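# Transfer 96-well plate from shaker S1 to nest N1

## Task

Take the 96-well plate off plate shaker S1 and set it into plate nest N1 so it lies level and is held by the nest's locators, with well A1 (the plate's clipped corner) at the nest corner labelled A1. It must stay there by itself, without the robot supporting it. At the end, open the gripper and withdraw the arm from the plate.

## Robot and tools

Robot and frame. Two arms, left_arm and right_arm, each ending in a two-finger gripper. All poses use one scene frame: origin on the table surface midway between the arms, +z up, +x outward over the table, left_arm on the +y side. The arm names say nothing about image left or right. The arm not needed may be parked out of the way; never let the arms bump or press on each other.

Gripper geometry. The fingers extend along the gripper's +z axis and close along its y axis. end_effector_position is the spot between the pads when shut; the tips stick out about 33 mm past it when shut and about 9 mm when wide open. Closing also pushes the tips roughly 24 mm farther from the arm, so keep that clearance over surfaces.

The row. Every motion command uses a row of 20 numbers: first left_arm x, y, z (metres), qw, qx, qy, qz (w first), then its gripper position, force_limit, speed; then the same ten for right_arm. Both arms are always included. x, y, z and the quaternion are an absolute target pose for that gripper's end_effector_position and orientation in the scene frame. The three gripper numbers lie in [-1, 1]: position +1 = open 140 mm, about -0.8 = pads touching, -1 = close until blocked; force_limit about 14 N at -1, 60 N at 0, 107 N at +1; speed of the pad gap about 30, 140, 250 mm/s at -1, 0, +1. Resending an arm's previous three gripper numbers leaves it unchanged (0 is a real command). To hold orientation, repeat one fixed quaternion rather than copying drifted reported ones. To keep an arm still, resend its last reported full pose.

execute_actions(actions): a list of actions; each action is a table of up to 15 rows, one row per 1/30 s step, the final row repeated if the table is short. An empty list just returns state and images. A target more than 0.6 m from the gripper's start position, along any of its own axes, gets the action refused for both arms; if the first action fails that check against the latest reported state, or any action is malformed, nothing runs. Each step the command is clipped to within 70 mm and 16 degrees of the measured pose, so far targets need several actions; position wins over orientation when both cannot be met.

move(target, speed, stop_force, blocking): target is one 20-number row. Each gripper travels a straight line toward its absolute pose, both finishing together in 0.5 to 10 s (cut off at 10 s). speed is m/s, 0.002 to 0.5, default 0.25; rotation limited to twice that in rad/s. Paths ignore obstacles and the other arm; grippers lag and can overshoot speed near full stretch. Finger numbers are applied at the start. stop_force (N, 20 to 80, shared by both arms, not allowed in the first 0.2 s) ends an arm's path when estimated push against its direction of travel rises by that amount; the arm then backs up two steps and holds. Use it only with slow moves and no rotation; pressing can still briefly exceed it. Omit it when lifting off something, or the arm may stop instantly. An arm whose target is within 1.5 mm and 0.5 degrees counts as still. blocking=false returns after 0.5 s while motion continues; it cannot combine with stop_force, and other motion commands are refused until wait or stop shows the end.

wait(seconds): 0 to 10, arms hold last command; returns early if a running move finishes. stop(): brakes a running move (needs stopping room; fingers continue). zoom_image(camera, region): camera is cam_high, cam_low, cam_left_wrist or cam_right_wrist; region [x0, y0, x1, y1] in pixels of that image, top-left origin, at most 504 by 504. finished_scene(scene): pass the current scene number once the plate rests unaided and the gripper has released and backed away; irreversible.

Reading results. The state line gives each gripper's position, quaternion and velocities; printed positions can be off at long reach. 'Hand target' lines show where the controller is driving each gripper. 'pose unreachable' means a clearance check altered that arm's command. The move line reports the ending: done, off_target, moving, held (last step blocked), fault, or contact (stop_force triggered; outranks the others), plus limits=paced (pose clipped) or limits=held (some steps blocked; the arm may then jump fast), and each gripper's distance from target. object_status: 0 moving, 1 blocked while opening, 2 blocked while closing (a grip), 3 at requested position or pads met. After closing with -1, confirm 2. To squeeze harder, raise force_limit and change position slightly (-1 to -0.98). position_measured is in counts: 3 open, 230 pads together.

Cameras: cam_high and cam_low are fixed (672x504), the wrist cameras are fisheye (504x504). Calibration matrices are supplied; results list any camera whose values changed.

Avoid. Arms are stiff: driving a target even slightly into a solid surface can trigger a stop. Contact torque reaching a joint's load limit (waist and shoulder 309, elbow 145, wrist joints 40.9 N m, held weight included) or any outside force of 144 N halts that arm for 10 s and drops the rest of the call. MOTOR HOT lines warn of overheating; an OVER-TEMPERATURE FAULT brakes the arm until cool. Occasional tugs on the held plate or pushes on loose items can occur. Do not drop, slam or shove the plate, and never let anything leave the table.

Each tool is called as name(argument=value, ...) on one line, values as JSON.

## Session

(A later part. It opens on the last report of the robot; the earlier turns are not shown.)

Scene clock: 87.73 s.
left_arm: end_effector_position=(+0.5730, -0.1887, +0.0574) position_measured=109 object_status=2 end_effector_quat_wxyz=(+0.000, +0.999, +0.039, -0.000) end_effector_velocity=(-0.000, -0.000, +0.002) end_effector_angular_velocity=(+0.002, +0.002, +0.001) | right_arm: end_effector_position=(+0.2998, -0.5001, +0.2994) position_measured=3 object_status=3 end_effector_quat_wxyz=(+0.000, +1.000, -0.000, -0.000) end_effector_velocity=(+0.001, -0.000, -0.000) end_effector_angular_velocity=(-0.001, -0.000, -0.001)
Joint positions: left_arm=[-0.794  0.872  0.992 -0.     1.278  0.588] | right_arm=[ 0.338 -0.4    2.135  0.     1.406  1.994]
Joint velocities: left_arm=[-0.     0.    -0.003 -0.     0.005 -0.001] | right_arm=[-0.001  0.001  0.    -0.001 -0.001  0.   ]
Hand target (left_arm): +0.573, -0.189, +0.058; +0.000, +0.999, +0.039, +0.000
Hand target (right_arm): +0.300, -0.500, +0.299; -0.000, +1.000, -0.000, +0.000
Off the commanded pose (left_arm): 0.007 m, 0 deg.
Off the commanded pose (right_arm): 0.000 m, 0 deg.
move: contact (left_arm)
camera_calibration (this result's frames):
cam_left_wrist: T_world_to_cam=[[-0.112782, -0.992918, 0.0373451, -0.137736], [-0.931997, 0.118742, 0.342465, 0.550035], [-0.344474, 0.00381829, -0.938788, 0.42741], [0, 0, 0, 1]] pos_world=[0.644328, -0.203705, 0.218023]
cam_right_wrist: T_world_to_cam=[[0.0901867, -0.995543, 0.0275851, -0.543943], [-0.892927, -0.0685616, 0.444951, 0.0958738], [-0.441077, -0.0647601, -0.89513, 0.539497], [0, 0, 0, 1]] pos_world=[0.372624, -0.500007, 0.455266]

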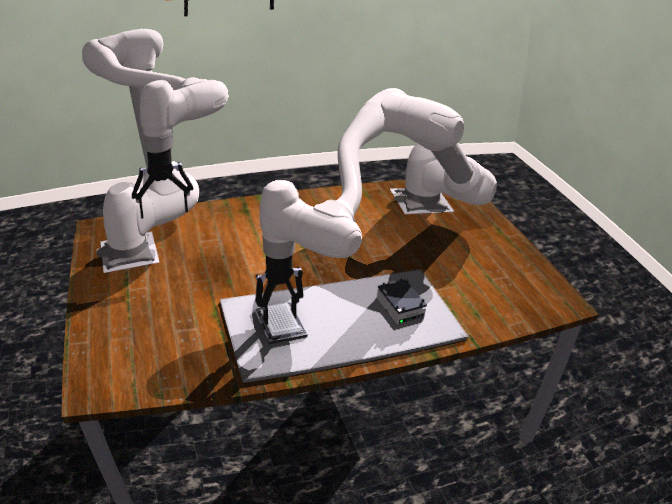

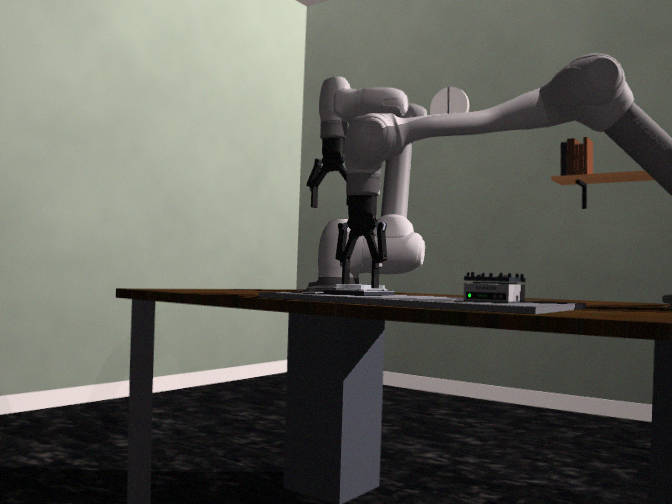

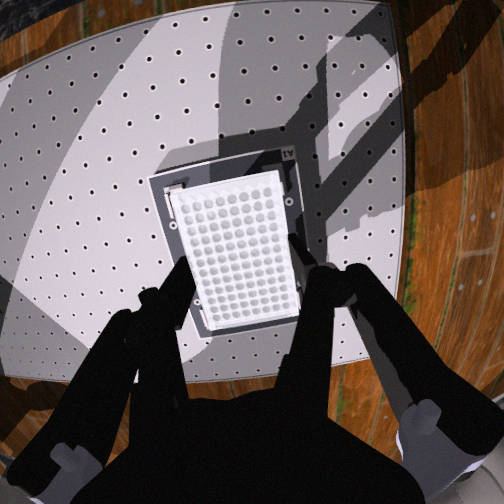

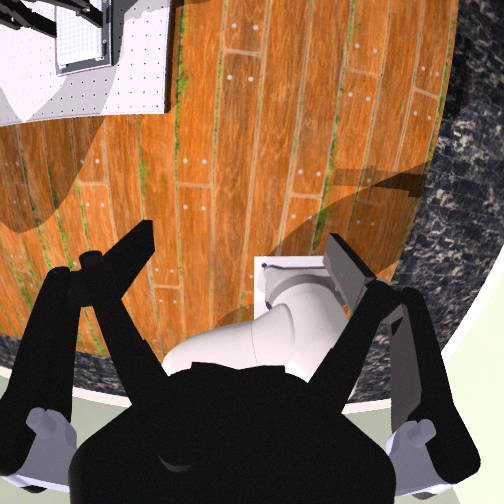

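Looks lower, likely seated or nearly. Release and inspect.

move(target=[0.573,-0.1887,0.058,0,0.9992,0.039,0,0.3,0,0,0.2998,-0.5001,0.2994,0,1,0,0,1,0,0])

move(target=[0.5,-0.1,0.2,0,0.9992,0.039,0,0.3,0,0,0.2998,-0.5001,0.2994,0,1,0,0,1,0,0])

zoom_image(camera="cam_high", region=[230,280,330,365])

zoom_image(camera="cam_low", region=[310,250,410,310])

Scene clock: 91.73 s.
left_arm: end_effector_position=(+0.5729, -0.1887, +0.0580) position_measured=91 object_status=3 end_effector_quat_wxyz=(+0.000, +0.999, +0.039, -0.000) end_effector_velocity=(+0.000, +0.000, -0.000) end_effector_angular_velocity=(+0.000, +0.000, +0.000) | right_arm: end_effector_position=(+0.2998, -0.5001, +0.2994) position_measured=3 object_status=3 end_effector_quat_wxyz=(+0.000, +1.000, -0.000, -0.000) end_effector_velocity=(-0.000, -0.000, -0.000) end_effector_angular_velocity=(-0.000, -0.000, +0.001)
Joint positions: left_arm=[-0.794  0.872  0.991 -0.     1.279  0.588] | right_arm=[ 0.338 -0.4    2.135  0.     1.406  1.994]
Joint velocities: left_arm=[ 0.001  0.     0.    -0.    -0.     0.001] | right_arm=[ 0.001 -0.     0.    -0.001 -0.     0.   ]
Hand target (left_arm): +0.573, -0.189, +0.058; +0.000, +0.999, +0.039, -0.000
Hand target (right_arm): +0.300, -0.500, +0.299; -0.000, +1.000, -0.000, +0.000
Off the commanded pose (left_arm): 0.000 m, 0 deg.
Off the commanded pose (right_arm): 0.000 m, 0 deg.
move: done
camera_calibration (this result's frames):
cam_left_wrist: T_world_to_cam=[[-0.112871, -0.992908, 0.0373447, -0.137788], [-0.931986, 0.118826, 0.342466, 0.549783], [-0.344474, 0.0038497, -0.938788, 0.427994], [0, 0, 0, 1]] pos_world=[0.644271, -0.203787, 0.21866]
cam_right_wrist: T_world_to_cam=[[0.0901865, -0.995543, 0.027585, -0.543942], [-0.892927, -0.0685616, 0.444951, 0.0958738], [-0.441076, -0.0647599, -0.89513, 0.539497], [0, 0, 0, 1]] pos_world=[0.372624, -0.500007, 0.455266]

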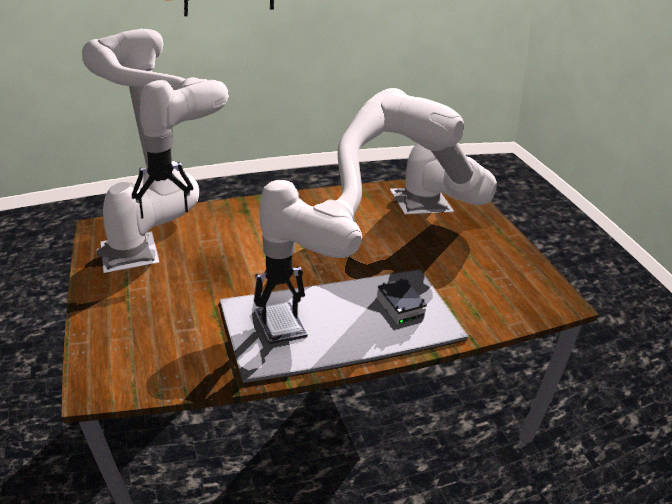

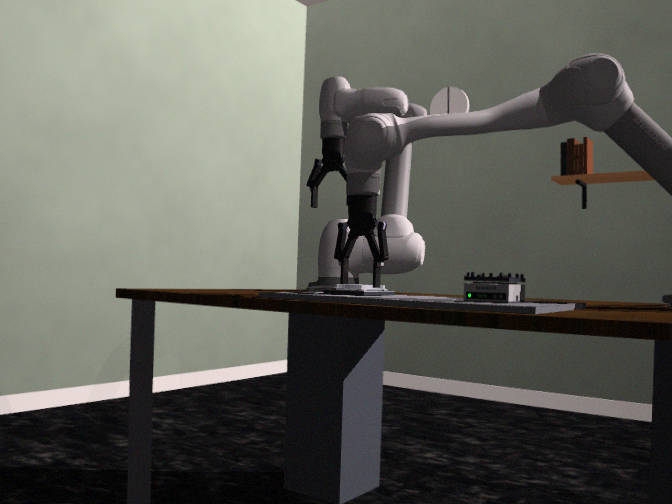

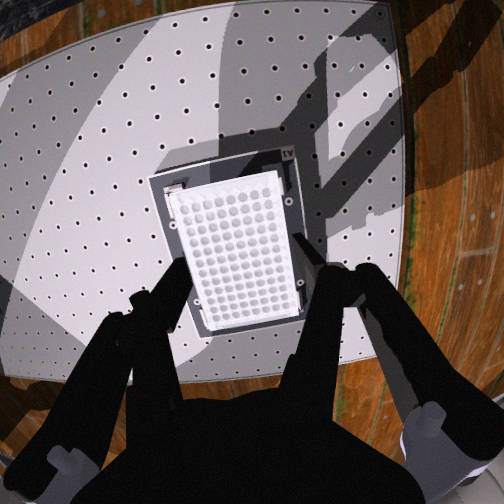

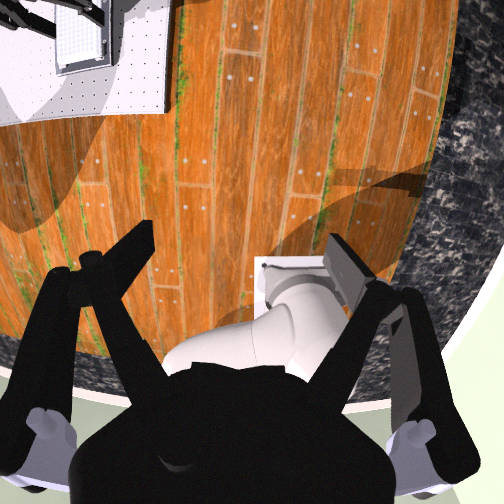

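Scene clock: 92.87 s.
left_arm: end_effector_position=(+0.5001, -0.1001, +0.1999) position_measured=91 object_status=3 end_effector_quat_wxyz=(-0.000, +0.999, +0.039, -0.000) end_effector_velocity=(+0.000, +0.001, +0.001) end_effector_angular_velocity=(-0.000, -0.001, -0.000) | right_arm: end_effector_position=(+0.2998, -0.5001, +0.2994) position_measured=3 object_status=3 end_effector_quat_wxyz=(+0.000, +1.000, -0.000, -0.000) end_effector_velocity=(+0.000, +0.000, -0.000) end_effector_angular_velocity=(-0.000, -0.000, +0.000)
Joint positions: left_arm=[-0.797  0.603  1.204 -0.     1.335  0.585] | right_arm=[ 0.338 -0.4    2.135  0.     1.406  1.994]
Joint velocities: left_arm=[ 0.    -0.001  0.001  0.     0.     0.001] | right_arm=[ 0.001  0.     0.    -0.    -0.     0.   ]
Hand target (left_arm): +0.500, -0.100, +0.200; +0.000, +0.999, +0.039, -0.000
Hand target (right_arm): +0.300, -0.500, +0.299; -0.000, +1.000, -0.000, +0.000
Off the commanded pose (left_arm): 0.000 m, 0 deg.
Off the commanded pose (right_arm): 0.000 m, 0 deg.
move: done
camera_calibration (this result's frames):
cam_left_wrist: T_world_to_cam=[[-0.112886, -0.992909, 0.0372636, -0.0632683], [-0.93196, 0.118812, 0.342542, 0.422687], [-0.344541, 0.0039401, -0.938763, 0.5358], [0, 0, 0, 1]] pos_world=[0.571389, -0.115151, 0.360559]
cam_right_wrist: T_world_to_cam=[[0.0901864, -0.995543, 0.0275851, -0.543943], [-0.892927, -0.0685614, 0.444951, 0.095874], [-0.441076, -0.06476, -0.89513, 0.539498], [0, 0, 0, 1]] pos_world=[0.372624, -0.500007, 0.455266]

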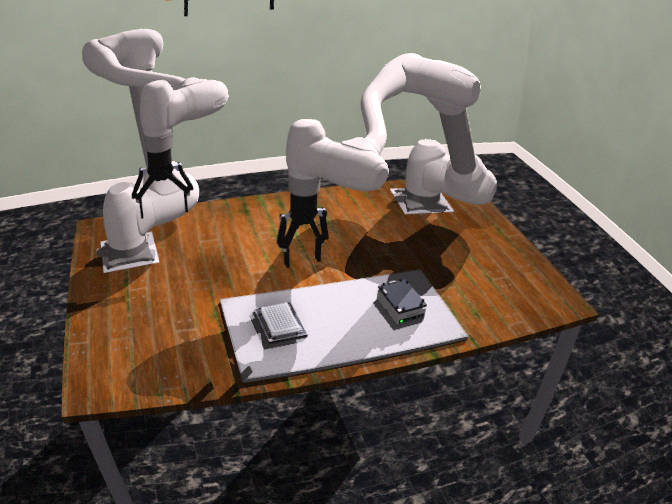

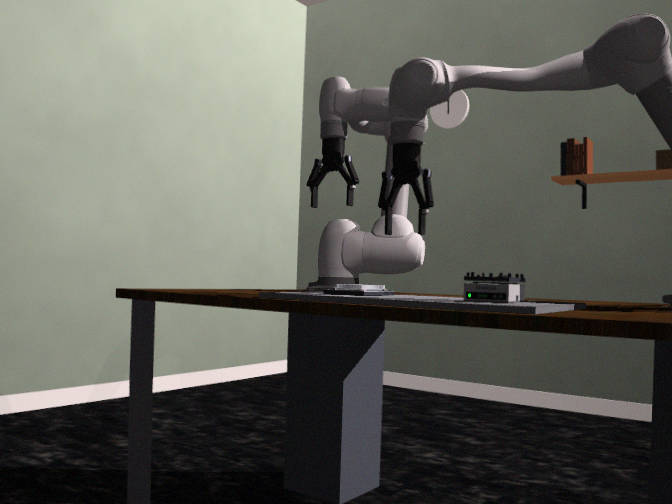

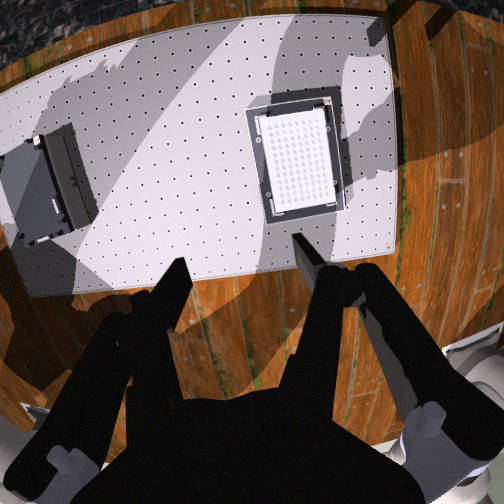

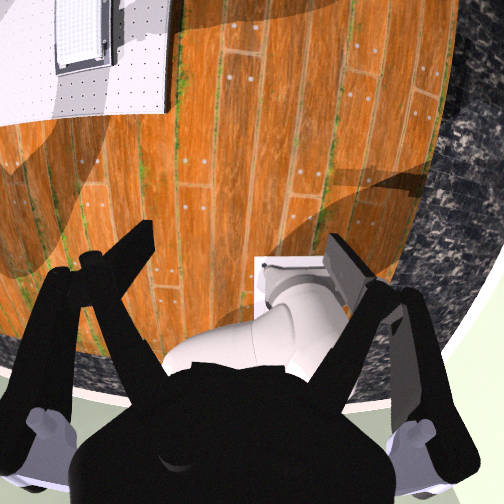

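Region (230, 280, 330, 365) of cam_high's 672x504 image, scaled by 5.040, with more detail than that image has; it fills the top 428 rows of this view, and the rest is white.

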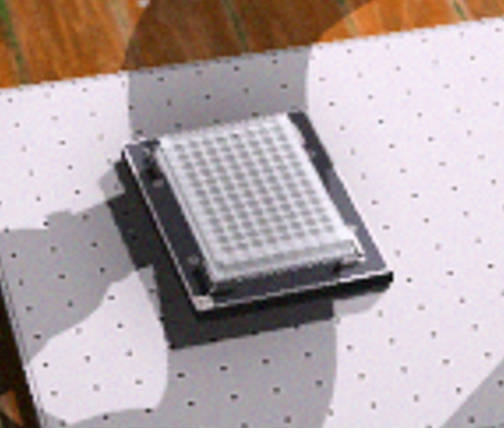

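Region (310, 250, 410, 310) of cam_low's 672x504 image, scaled by 5.040, with more detail than that image has; it fills the top 302 rows of this view, and the rest is white.

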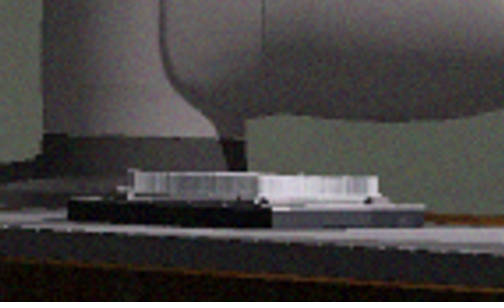

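zoom_image(camera="cam_left_wrist", region=[235,85,355,235])

Region (235, 85, 355, 235) of cam_left_wrist's 504x504 image, scaled by 3.360, with more detail than that image has; it fills the left 403 columns of this view, and the rest is white.

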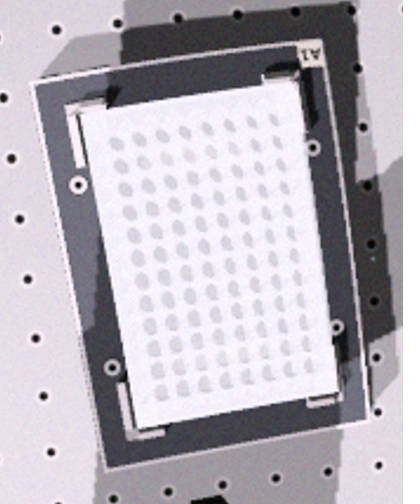

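All four locators are visible around the plate, so it is seated.

finished_scene(scene=1)

The scene is finished: the task was done.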